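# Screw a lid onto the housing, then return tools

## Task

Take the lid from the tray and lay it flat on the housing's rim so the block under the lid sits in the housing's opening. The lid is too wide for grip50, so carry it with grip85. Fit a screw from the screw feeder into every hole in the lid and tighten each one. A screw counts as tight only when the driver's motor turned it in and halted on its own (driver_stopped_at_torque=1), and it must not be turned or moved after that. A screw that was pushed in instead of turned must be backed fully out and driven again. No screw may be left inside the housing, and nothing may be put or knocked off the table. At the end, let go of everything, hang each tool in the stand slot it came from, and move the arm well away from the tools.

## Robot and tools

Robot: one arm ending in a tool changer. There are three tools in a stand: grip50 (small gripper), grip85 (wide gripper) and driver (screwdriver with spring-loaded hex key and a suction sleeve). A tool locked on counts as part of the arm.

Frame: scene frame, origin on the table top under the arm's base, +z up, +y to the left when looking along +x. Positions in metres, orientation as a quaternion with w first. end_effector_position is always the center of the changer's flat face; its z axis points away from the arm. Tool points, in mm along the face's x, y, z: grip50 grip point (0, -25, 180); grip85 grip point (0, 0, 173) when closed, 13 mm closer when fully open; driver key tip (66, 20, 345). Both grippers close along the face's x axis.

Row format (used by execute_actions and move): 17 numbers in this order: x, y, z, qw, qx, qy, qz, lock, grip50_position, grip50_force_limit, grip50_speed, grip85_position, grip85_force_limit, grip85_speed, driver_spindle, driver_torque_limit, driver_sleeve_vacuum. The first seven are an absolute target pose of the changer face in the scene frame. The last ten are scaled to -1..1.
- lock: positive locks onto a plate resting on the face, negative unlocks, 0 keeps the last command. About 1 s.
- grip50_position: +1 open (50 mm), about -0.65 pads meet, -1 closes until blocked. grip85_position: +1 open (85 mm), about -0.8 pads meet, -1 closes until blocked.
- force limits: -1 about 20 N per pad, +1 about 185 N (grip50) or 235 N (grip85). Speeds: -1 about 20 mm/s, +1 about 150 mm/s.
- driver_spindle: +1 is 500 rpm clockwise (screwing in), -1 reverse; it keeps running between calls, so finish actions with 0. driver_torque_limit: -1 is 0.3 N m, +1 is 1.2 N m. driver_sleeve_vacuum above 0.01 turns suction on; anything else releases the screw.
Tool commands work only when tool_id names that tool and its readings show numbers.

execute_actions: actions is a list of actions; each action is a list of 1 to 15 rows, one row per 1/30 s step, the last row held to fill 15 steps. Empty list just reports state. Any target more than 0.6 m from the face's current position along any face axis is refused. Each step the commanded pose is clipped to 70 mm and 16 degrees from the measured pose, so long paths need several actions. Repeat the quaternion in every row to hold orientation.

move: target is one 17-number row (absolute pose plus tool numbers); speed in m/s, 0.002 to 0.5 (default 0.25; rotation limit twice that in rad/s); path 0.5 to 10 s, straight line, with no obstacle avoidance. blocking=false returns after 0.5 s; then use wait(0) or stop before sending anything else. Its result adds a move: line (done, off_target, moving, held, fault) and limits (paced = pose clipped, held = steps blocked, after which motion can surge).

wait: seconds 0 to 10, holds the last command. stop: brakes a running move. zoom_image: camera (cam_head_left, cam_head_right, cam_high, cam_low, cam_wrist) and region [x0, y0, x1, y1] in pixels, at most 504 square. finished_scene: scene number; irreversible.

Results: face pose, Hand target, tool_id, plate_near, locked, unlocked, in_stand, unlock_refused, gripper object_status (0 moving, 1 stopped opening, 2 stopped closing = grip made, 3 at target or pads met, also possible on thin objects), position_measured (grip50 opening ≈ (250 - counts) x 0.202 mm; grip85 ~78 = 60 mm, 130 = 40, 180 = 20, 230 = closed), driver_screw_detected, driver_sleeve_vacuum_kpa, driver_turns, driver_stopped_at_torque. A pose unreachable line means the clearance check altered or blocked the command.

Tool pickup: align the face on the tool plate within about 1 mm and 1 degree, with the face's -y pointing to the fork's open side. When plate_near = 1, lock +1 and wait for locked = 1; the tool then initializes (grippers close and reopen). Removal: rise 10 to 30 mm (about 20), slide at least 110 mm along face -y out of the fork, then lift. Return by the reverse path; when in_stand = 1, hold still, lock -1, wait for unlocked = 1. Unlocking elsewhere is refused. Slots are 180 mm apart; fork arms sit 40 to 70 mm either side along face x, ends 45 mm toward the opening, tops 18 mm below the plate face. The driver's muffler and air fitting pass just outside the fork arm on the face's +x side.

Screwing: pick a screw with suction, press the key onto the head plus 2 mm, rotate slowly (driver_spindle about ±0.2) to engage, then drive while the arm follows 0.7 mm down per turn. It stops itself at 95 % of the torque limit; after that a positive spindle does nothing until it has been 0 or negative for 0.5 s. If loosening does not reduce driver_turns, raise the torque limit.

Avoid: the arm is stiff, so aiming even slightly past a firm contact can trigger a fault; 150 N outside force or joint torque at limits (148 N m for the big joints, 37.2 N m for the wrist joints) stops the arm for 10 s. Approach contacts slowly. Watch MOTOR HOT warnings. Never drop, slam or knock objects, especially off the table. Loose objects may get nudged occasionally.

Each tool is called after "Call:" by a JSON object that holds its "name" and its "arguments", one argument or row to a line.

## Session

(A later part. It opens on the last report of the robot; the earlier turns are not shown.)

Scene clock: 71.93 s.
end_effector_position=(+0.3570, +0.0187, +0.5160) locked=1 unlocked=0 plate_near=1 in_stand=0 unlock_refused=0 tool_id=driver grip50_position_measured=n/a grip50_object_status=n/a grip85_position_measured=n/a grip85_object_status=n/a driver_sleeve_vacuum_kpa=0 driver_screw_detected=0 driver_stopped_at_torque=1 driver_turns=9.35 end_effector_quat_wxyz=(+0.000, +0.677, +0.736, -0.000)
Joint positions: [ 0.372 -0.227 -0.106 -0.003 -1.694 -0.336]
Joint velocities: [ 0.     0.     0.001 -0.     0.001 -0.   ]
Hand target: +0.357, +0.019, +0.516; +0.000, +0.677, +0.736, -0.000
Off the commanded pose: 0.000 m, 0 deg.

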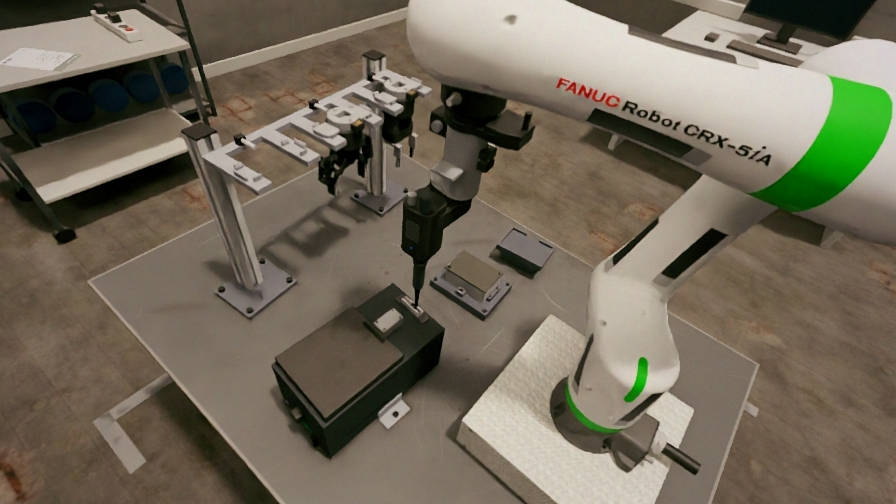

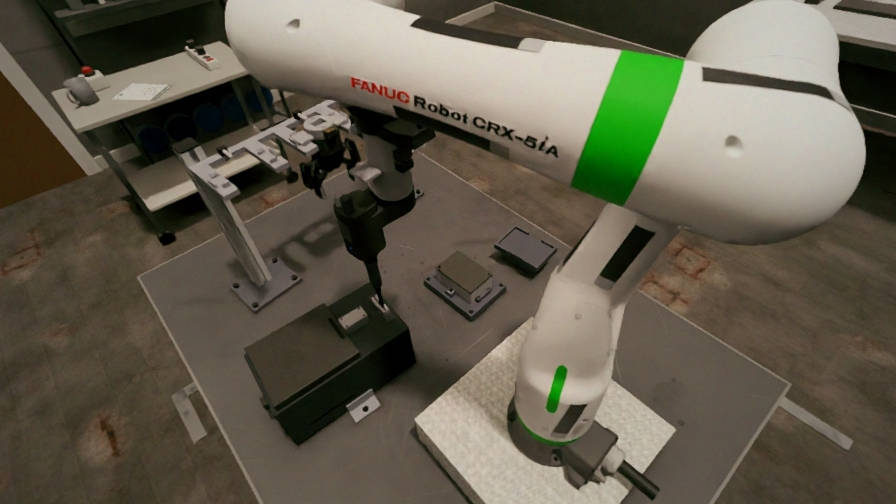

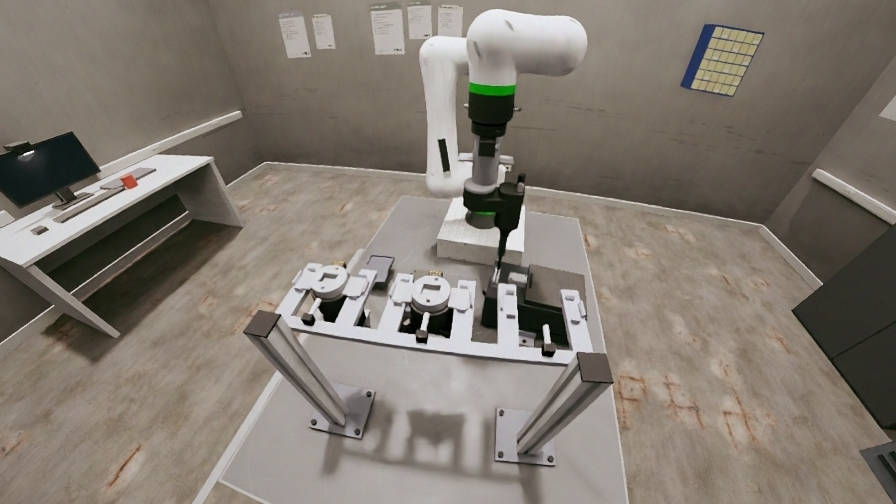

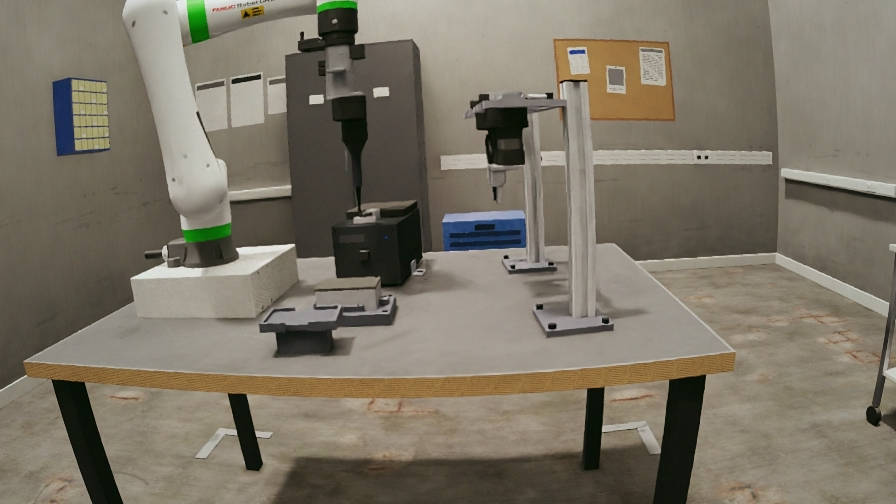

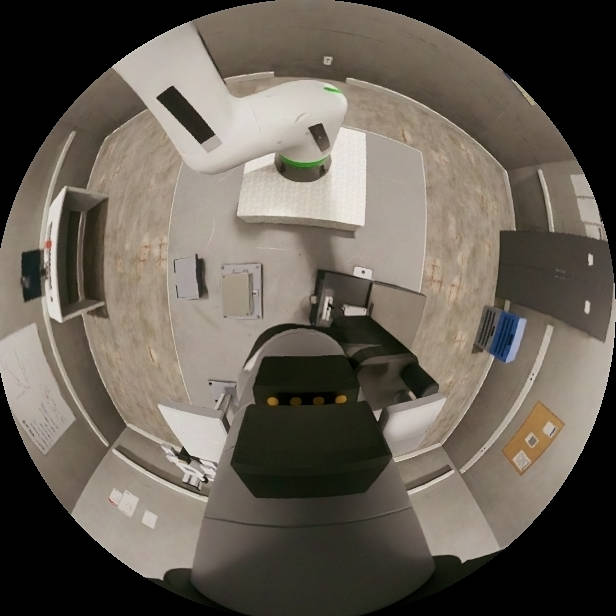

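The screws fed forward; use the original pick spot.

Call:
{"name": "execute_actions", "arguments": {
  "actions": [
    [[0.3678,0.0175,0.517,0,0.677,0.736,0,0,1,0,0,1,0,0,0,0,0]],
    [[0.3678,0.0175,0.515,0,0.677,0.736,0,0,1,0,0,1,0,0,0,0,1]],
    [[0.3678,0.0175,0.512,0,0.677,0.736,0,0,1,0,0,1,0,0,0,0,1]],
    [[0.3678,0.0175,0.5105,0,0.677,0.736,0,0,1,0,0,1,0,0,0,0,1]],
    [[0.3678,0.0175,0.509,0,0.677,0.736,0,0,1,0,0,1,0,0,0.1,0,1]],
    [[0.3678,0.0175,0.508,0,0.677,0.736,0,0,1,0,0,1,0,0,0.1,0,1]],
    [[0.3678,0.0175,0.508,0,0.677,0.736,0,0,1,0,0,1,0,0,0,0,1]]
  ]
}}

Call:
{"name": "move", "arguments": {
  "target": [0.3678,0.0175,0.545,0,0.677,0.736,0,0,1,0,0,1,0,0,0,0,1],
  "speed": 0.08
}}

Scene clock: 75.93 s.
end_effector_position=(+0.3678, +0.0175, +0.5080) locked=1 unlocked=0 plate_near=1 in_stand=0 unlock_refused=0 tool_id=driver grip50_position_measured=n/a grip50_object_status=n/a grip85_position_measured=n/a grip85_object_status=n/a driver_sleeve_vacuum_kpa=40 driver_screw_detected=1 driver_stopped_at_torque=0 driver_turns=10.17 end_effector_quat_wxyz=(+0.000, +0.677, +0.736, +0.000)
Joint positions: [ 0.356 -0.201 -0.104 -0.003 -1.67  -0.32 ]
Joint velocities: [-0.001  0.     0.     0.001  0.    -0.001]
Hand target: +0.368, +0.017, +0.508; +0.000, +0.677, +0.736, +0.000
Off the commanded pose: 0.000 m, 0 deg.

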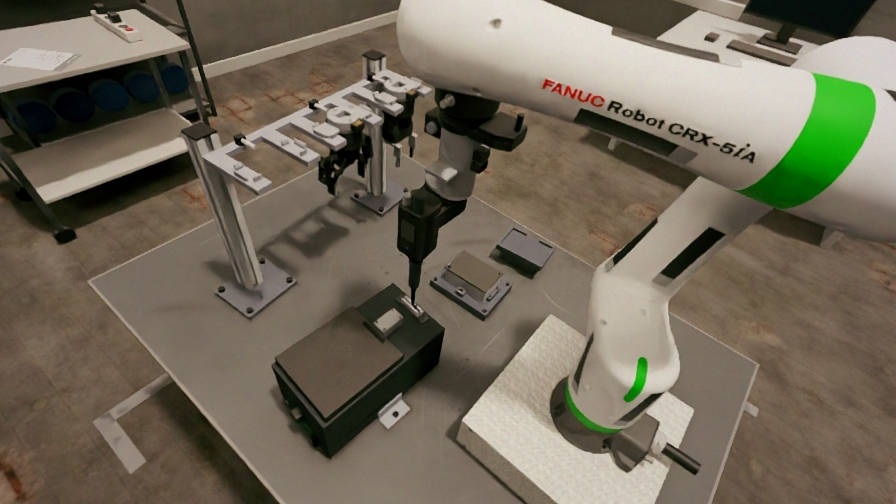

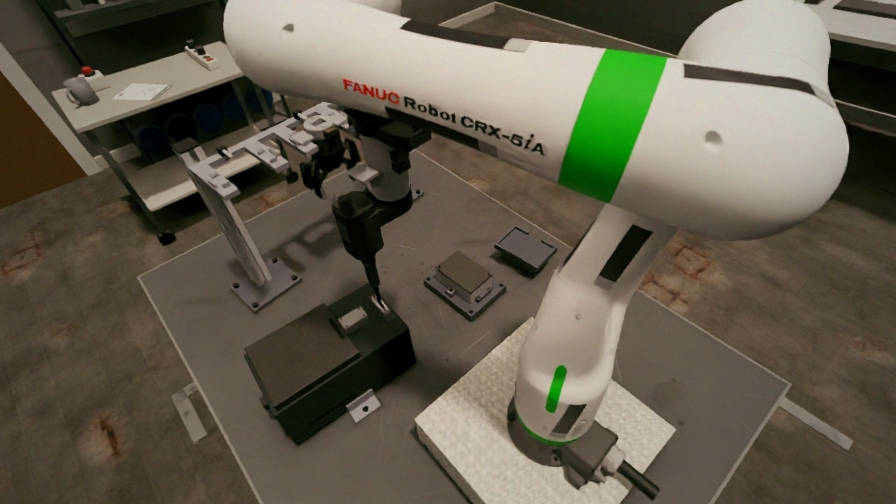

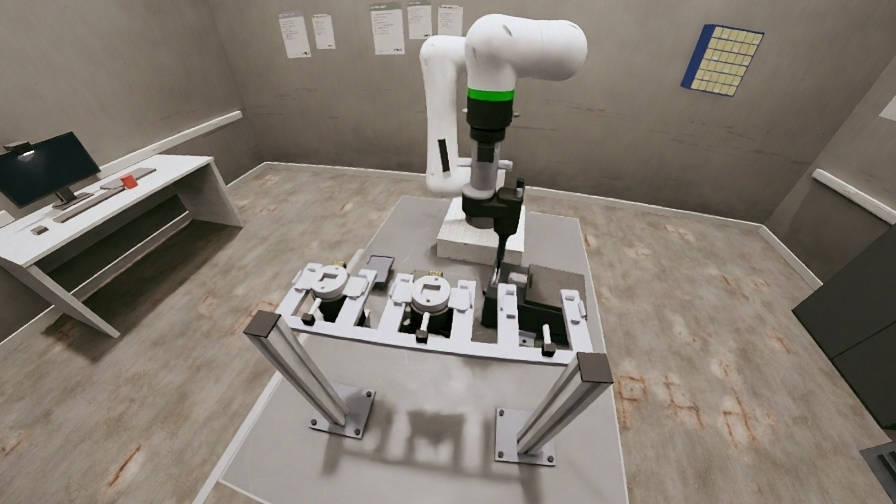

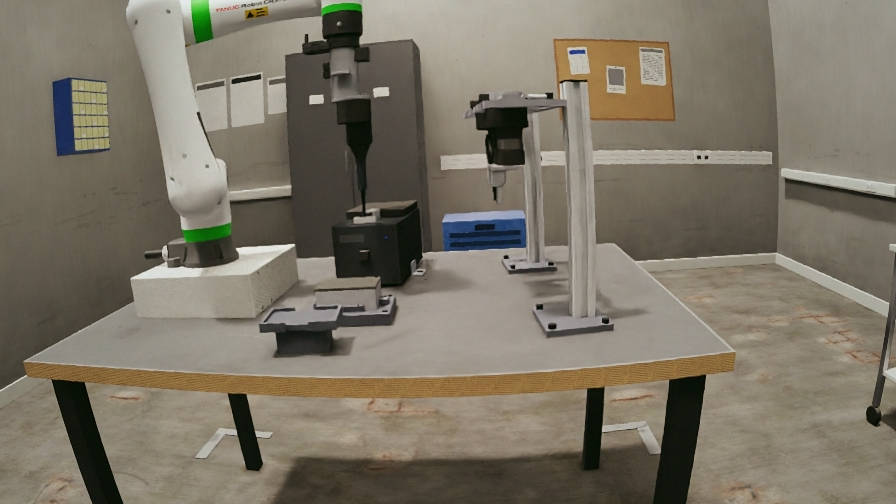

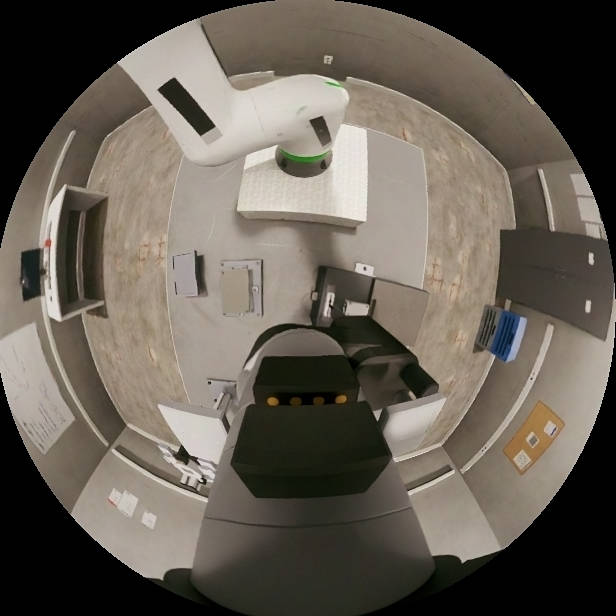

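Scene clock: 76.70 s.
end_effector_position=(+0.3679, +0.0176, +0.5450) locked=1 unlocked=0 plate_near=1 in_stand=0 unlock_refused=0 tool_id=driver grip50_position_measured=n/a grip50_object_status=n/a grip85_position_measured=n/a grip85_object_status=n/a driver_sleeve_vacuum_kpa=39 driver_screw_detected=1 driver_stopped_at_torque=0 driver_turns=10.17 end_effector_quat_wxyz=(+0.000, +0.677, +0.736, -0.000)
Joint positions: [ 0.356 -0.188 -0.007 -0.003 -1.754 -0.321]
Joint velocities: [ 0.001  0.001  0.002 -0.001 -0.001 -0.   ]
Hand target: +0.368, +0.018, +0.545; -0.000, +0.677, +0.736, +0.000
Off the commanded pose: 0.000 m, 0 deg.
move: done

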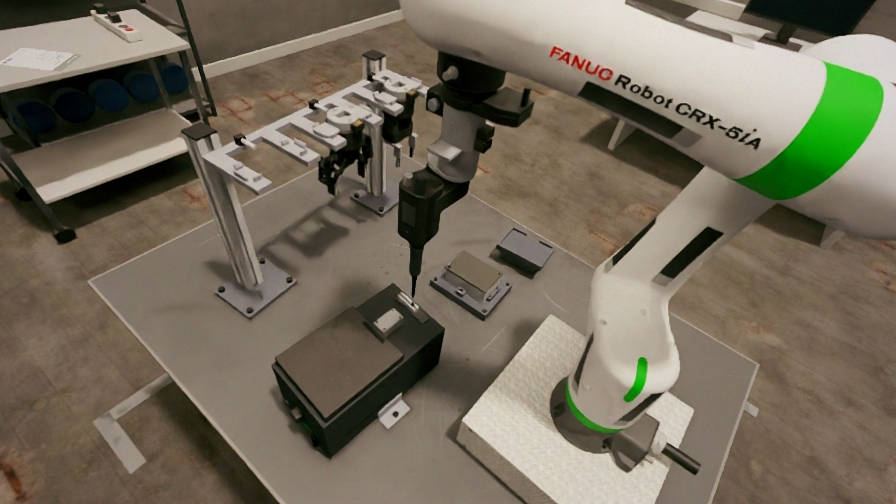

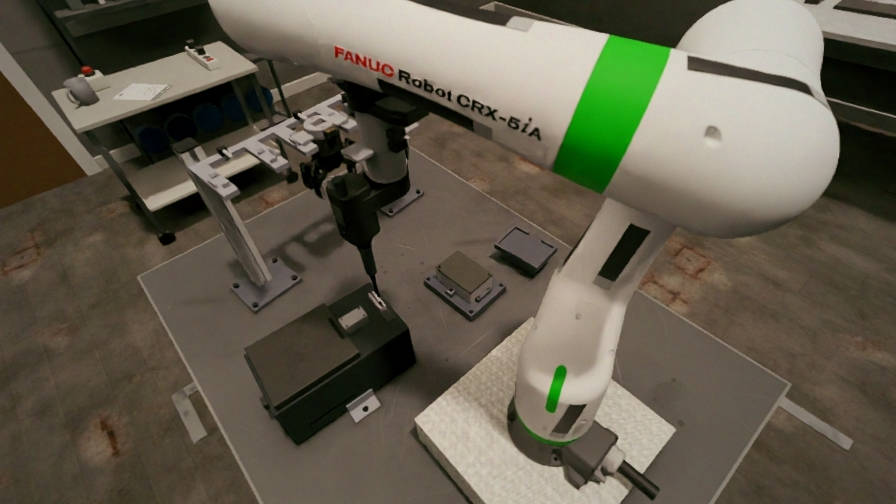

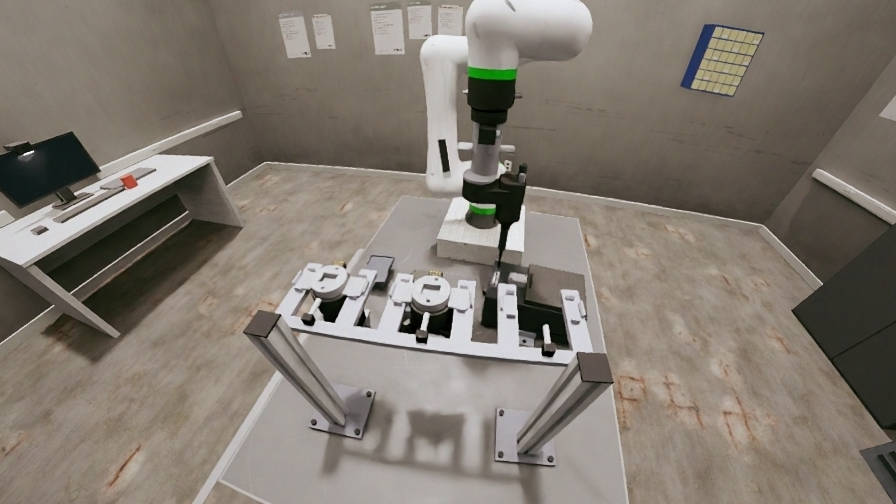

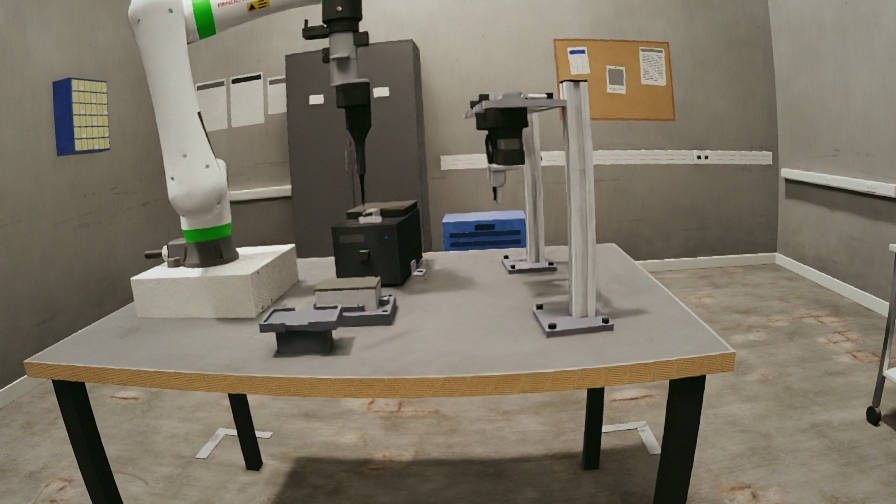

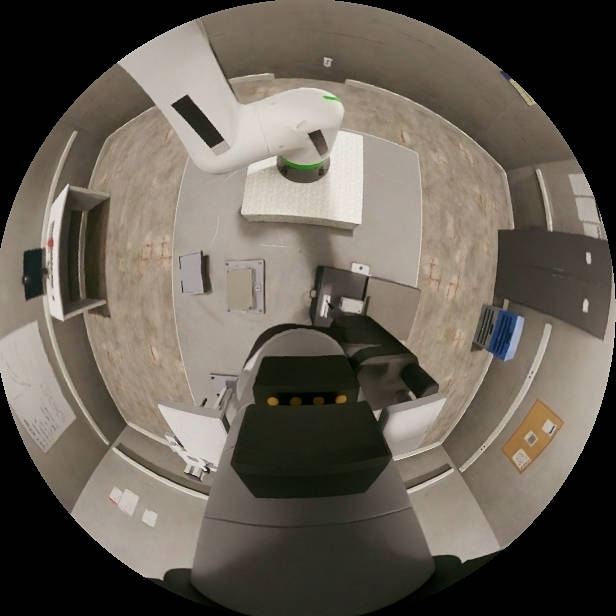

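Call:
{"name": "move", "arguments": {
  "target": [0.3201,-0.2563,0.442,0,0.677,0.736,0,0,1,0,0,1,0,0,0,0,1]
}}

Call:
{"name": "execute_actions", "arguments": {
  "actions": [
    [[0.3201,-0.2563,0.435,0,0.677,0.736,0,0,1,0,0,1,0,0,0,0,1]]
  ]
}}

Call:
{"name": "zoom_image", "arguments": {
  "camera": "cam_head_right",
  "region": [470,250,505,285]
}}

Call:
{"name": "zoom_image", "arguments": {
  "camera": "cam_wrist",
  "region": [315,285,345,315]
}}

Call:
{"name": "zoom_image", "arguments": {
  "camera": "cam_low",
  "region": [300,260,340,300]
}}

Scene clock: 78.67 s.
end_effector_position=(+0.3203, -0.2569, +0.4419) locked=1 unlocked=0 plate_near=1 in_stand=0 unlock_refused=0 tool_id=driver grip50_position_measured=n/a grip50_object_status=n/a grip85_position_measured=n/a grip85_object_status=n/a driver_sleeve_vacuum_kpa=39 driver_screw_detected=1 driver_stopped_at_torque=0 driver_turns=10.17 end_effector_quat_wxyz=(-0.001, +0.677, +0.736, -0.000)
Joint positions: [-0.402 -0.09  -0.164 -0.001 -1.503  0.439]
Joint velocities: [-0.     0.002  0.001 -0.     0.    -0.   ]
Hand target: +0.320, -0.257, +0.442; -0.001, +0.677, +0.736, -0.000
Off the commanded pose: 0.001 m, 0 deg.
move: done

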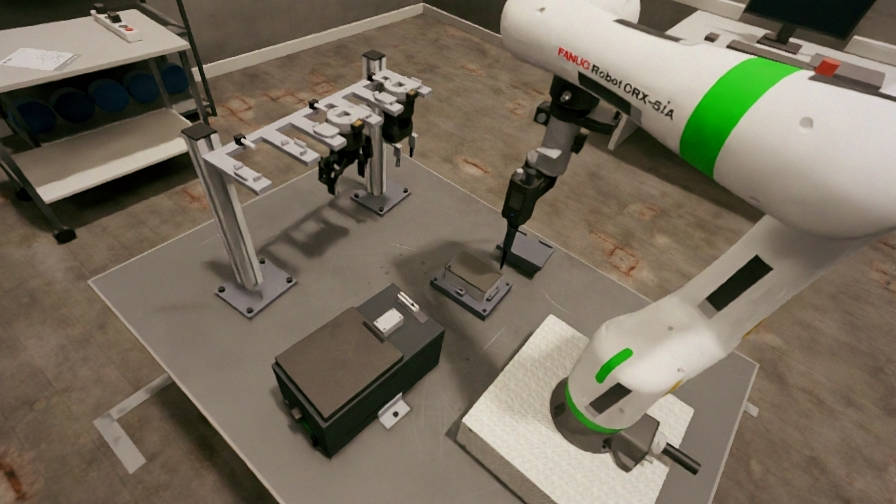

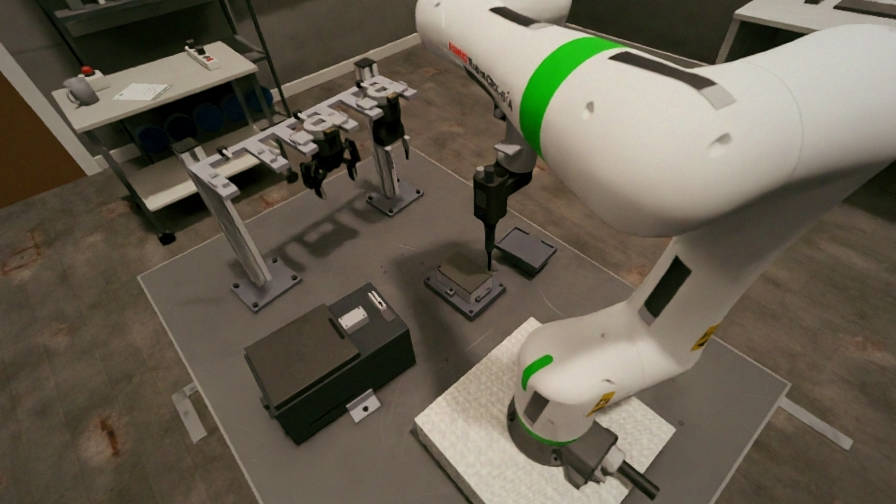

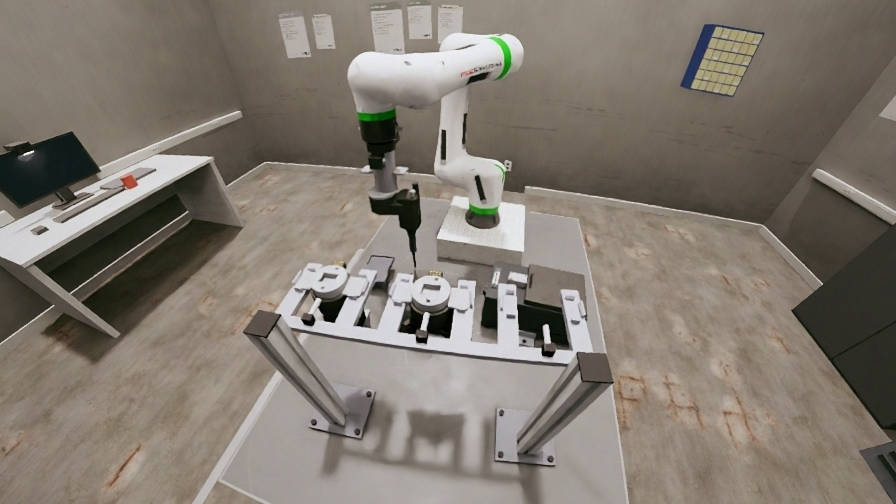

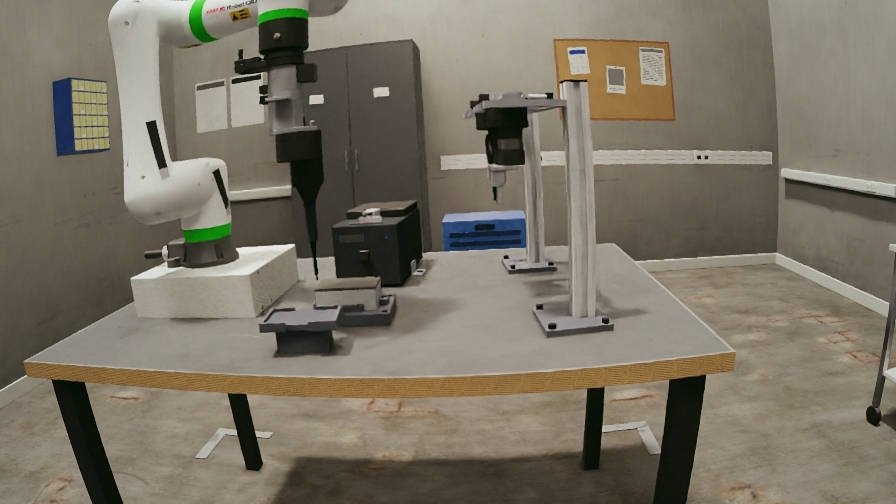

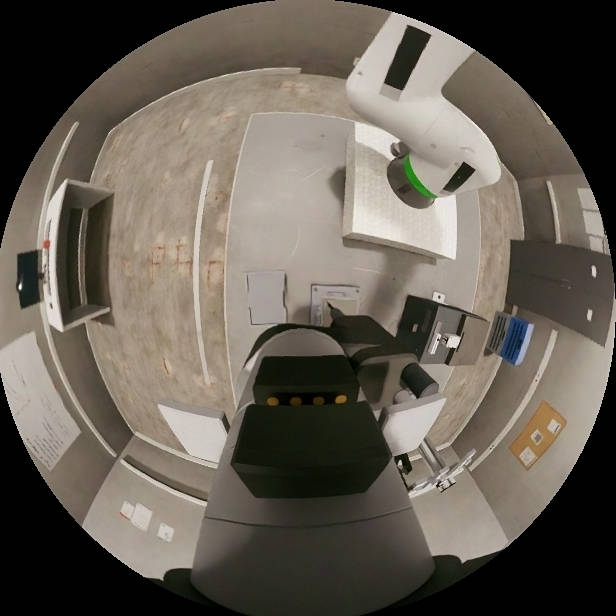

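Scene clock: 79.17 s.
end_effector_position=(+0.3201, -0.2563, +0.4350) locked=1 unlocked=0 plate_near=1 in_stand=0 unlock_refused=0 tool_id=driver grip50_position_measured=n/a grip50_object_status=n/a grip85_position_measured=n/a grip85_object_status=n/a driver_sleeve_vacuum_kpa=39 driver_screw_detected=1 driver_stopped_at_torque=0 driver_turns=10.17 end_effector_quat_wxyz=(-0.000, +0.677, +0.736, +0.000)
Joint positions: [-0.401 -0.092 -0.181 -0.001 -1.484  0.437]
Joint velocities: [ 0.    -0.    -0.001 -0.     0.001 -0.002]
Hand target: +0.320, -0.256, +0.435; +0.000, +0.677, +0.736, +0.000
Off the commanded pose: 0.000 m, 0 deg.

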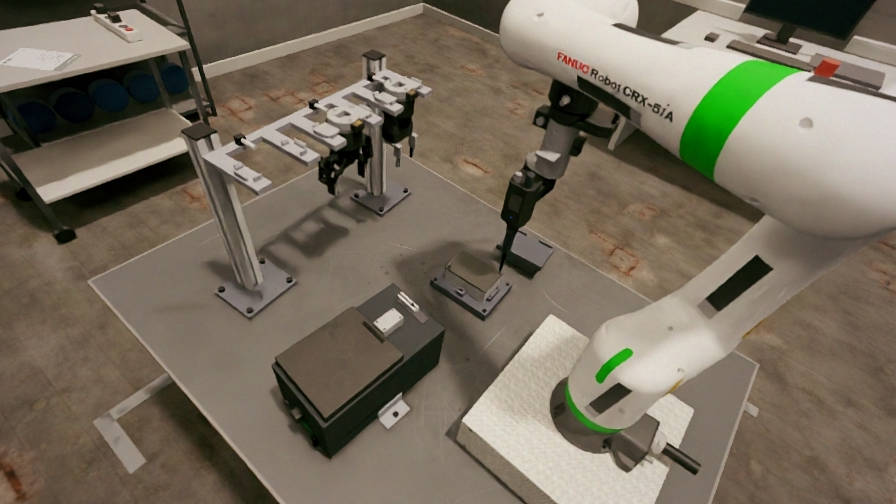

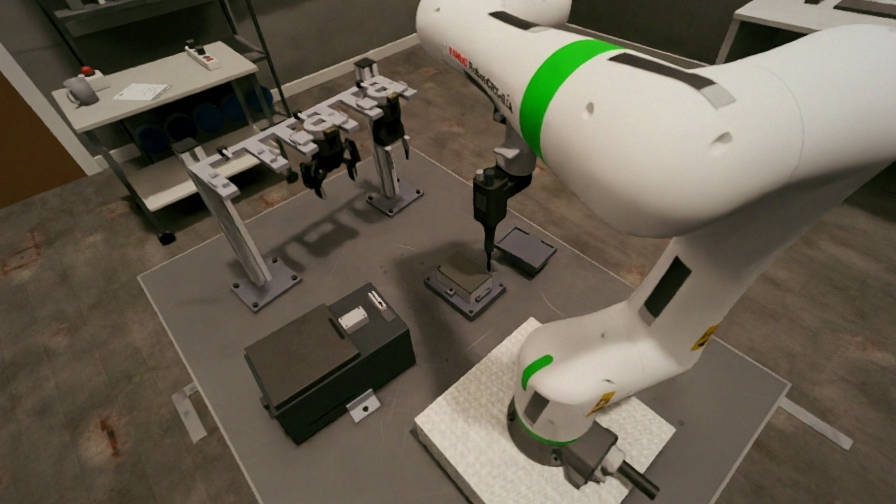

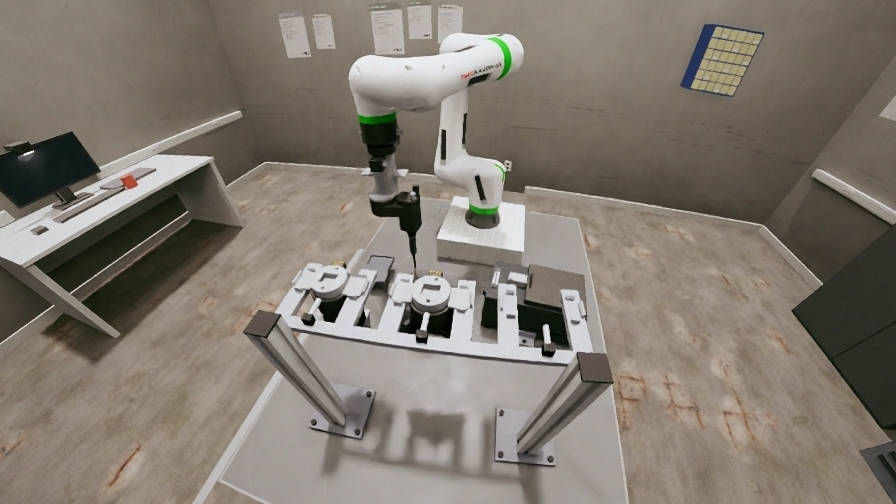

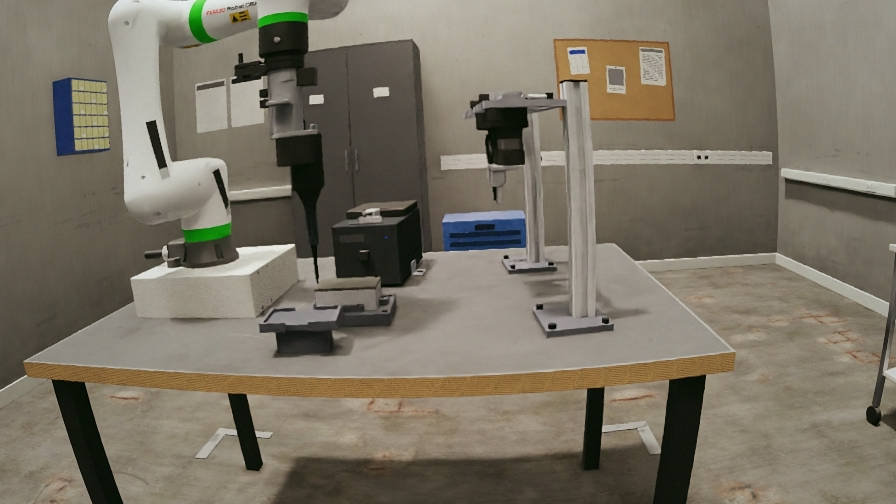

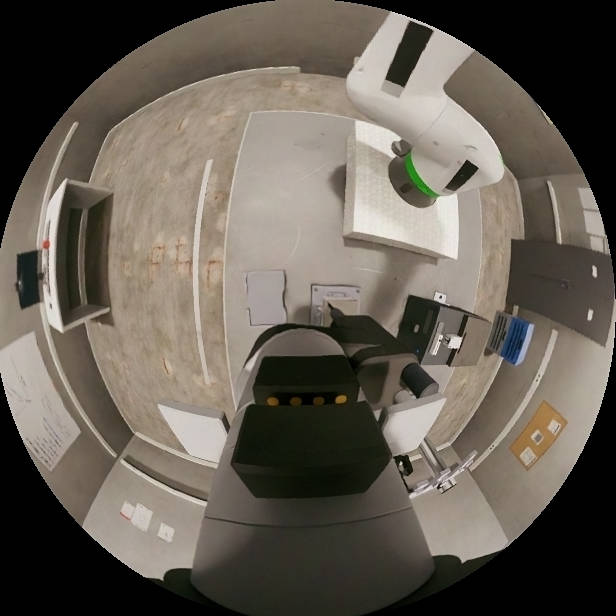

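Region (470, 250, 505, 285) of cam_head_right's 896x504 image, scaled by 14.400, with more detail than that image has.

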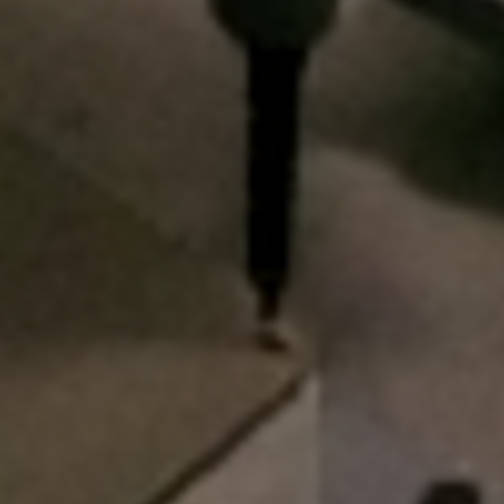

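Region (315, 285, 345, 315) of cam_wrist's 616x616 image, scaled by 16.800, with more detail than that image has.

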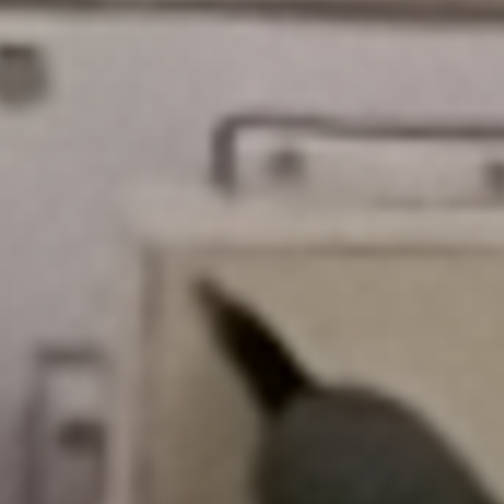

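Region (300, 260, 340, 300) of cam_low's 896x504 image, scaled by 12.600, with more detail than that image has.

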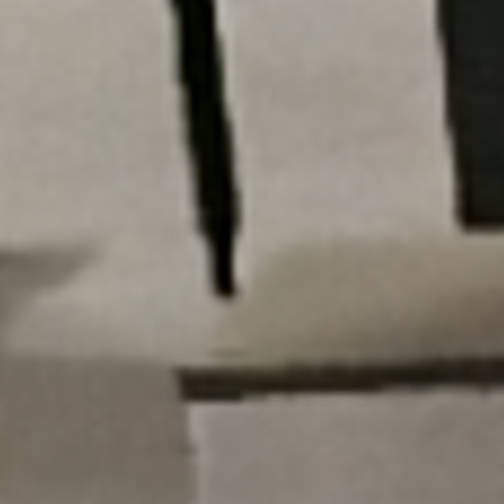

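Hole is slightly toward −y.

Call:
{"name": "execute_actions", "arguments": {
  "actions": [
    [[0.32,-0.2571,0.4295,0,0.677,0.736,0,0,1,0,0,1,0,0,0,0,1]],
    [[0.32,-0.2571,0.4275,0,0.677,0.736,0,0,1,0,0,1,0,0,0,0,1]],
    [[0.32,-0.2571,0.4255,0,0.677,0.736,0,0,1,0,0,1,0,0,0,0,1]],
    [[0.32,-0.2571,0.4235,0,0.677,0.736,0,0,1,0,0,1,0,0,0,0,1]]
  ]
}}

Call:
{"name": "zoom_image", "arguments": {
  "camera": "cam_low",
  "region": [300,260,340,300]
}}

Scene clock: 81.40 s.
end_effector_position=(+0.3200, -0.2571, +0.4235) locked=1 unlocked=0 plate_near=1 in_stand=0 unlock_refused=0 tool_id=driver grip50_position_measured=n/a grip50_object_status=n/a grip85_position_measured=n/a grip85_object_status=n/a driver_sleeve_vacuum_kpa=34 driver_screw_detected=1 driver_stopped_at_torque=0 driver_turns=10.17 end_effector_quat_wxyz=(-0.000, +0.677, +0.736, +0.000)
Joint positions: [-0.403 -0.088 -0.205 -0.001 -1.457  0.439]
Joint velocities: [-0.001 -0.001 -0.001  0.001  0.001  0.   ]
Hand target: +0.320, -0.257, +0.423; -0.000, +0.677, +0.736, +0.000
Off the commanded pose: 0.000 m, 0 deg.

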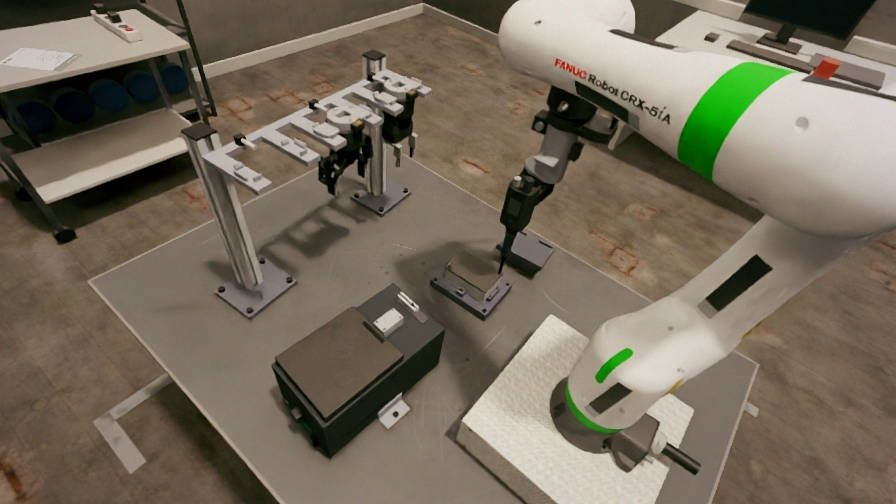

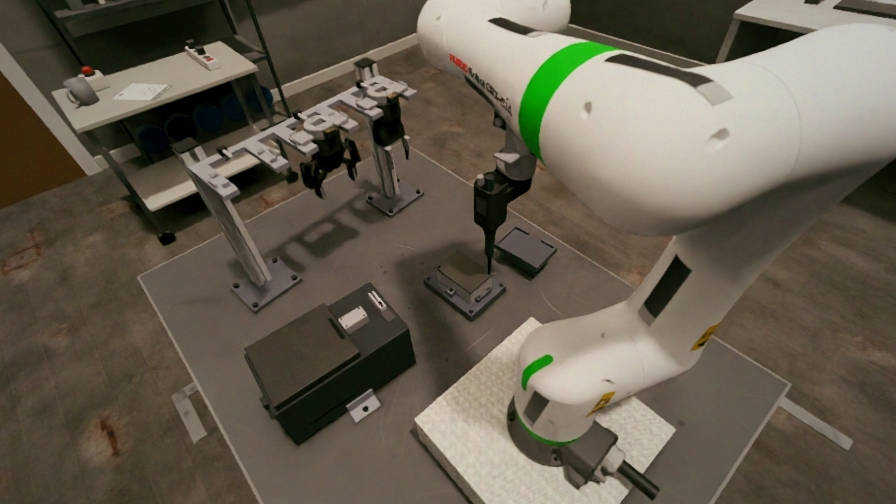

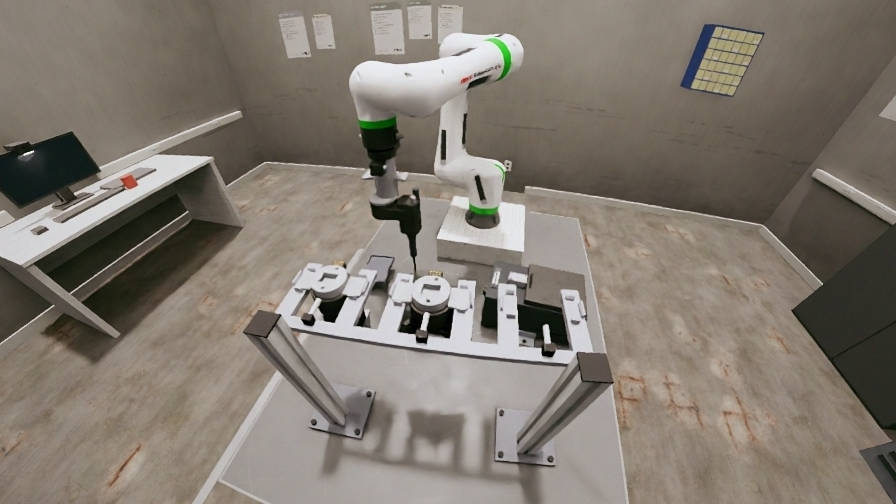

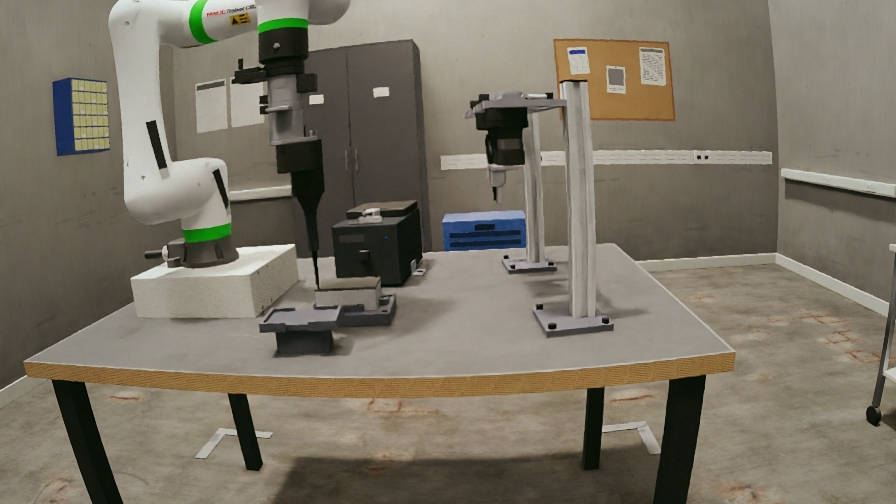

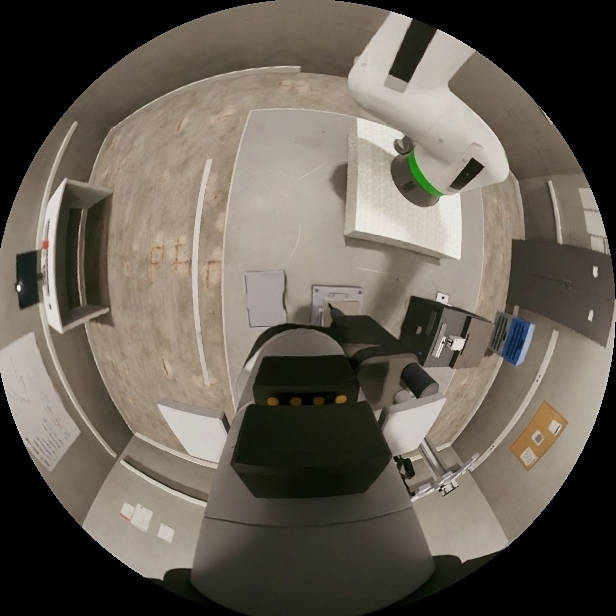

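Region (300, 260, 340, 300) of cam_low's 896x504 image, scaled by 12.600, with more detail than that image has.

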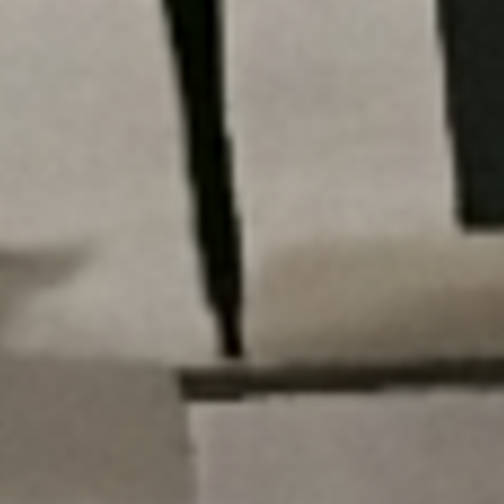

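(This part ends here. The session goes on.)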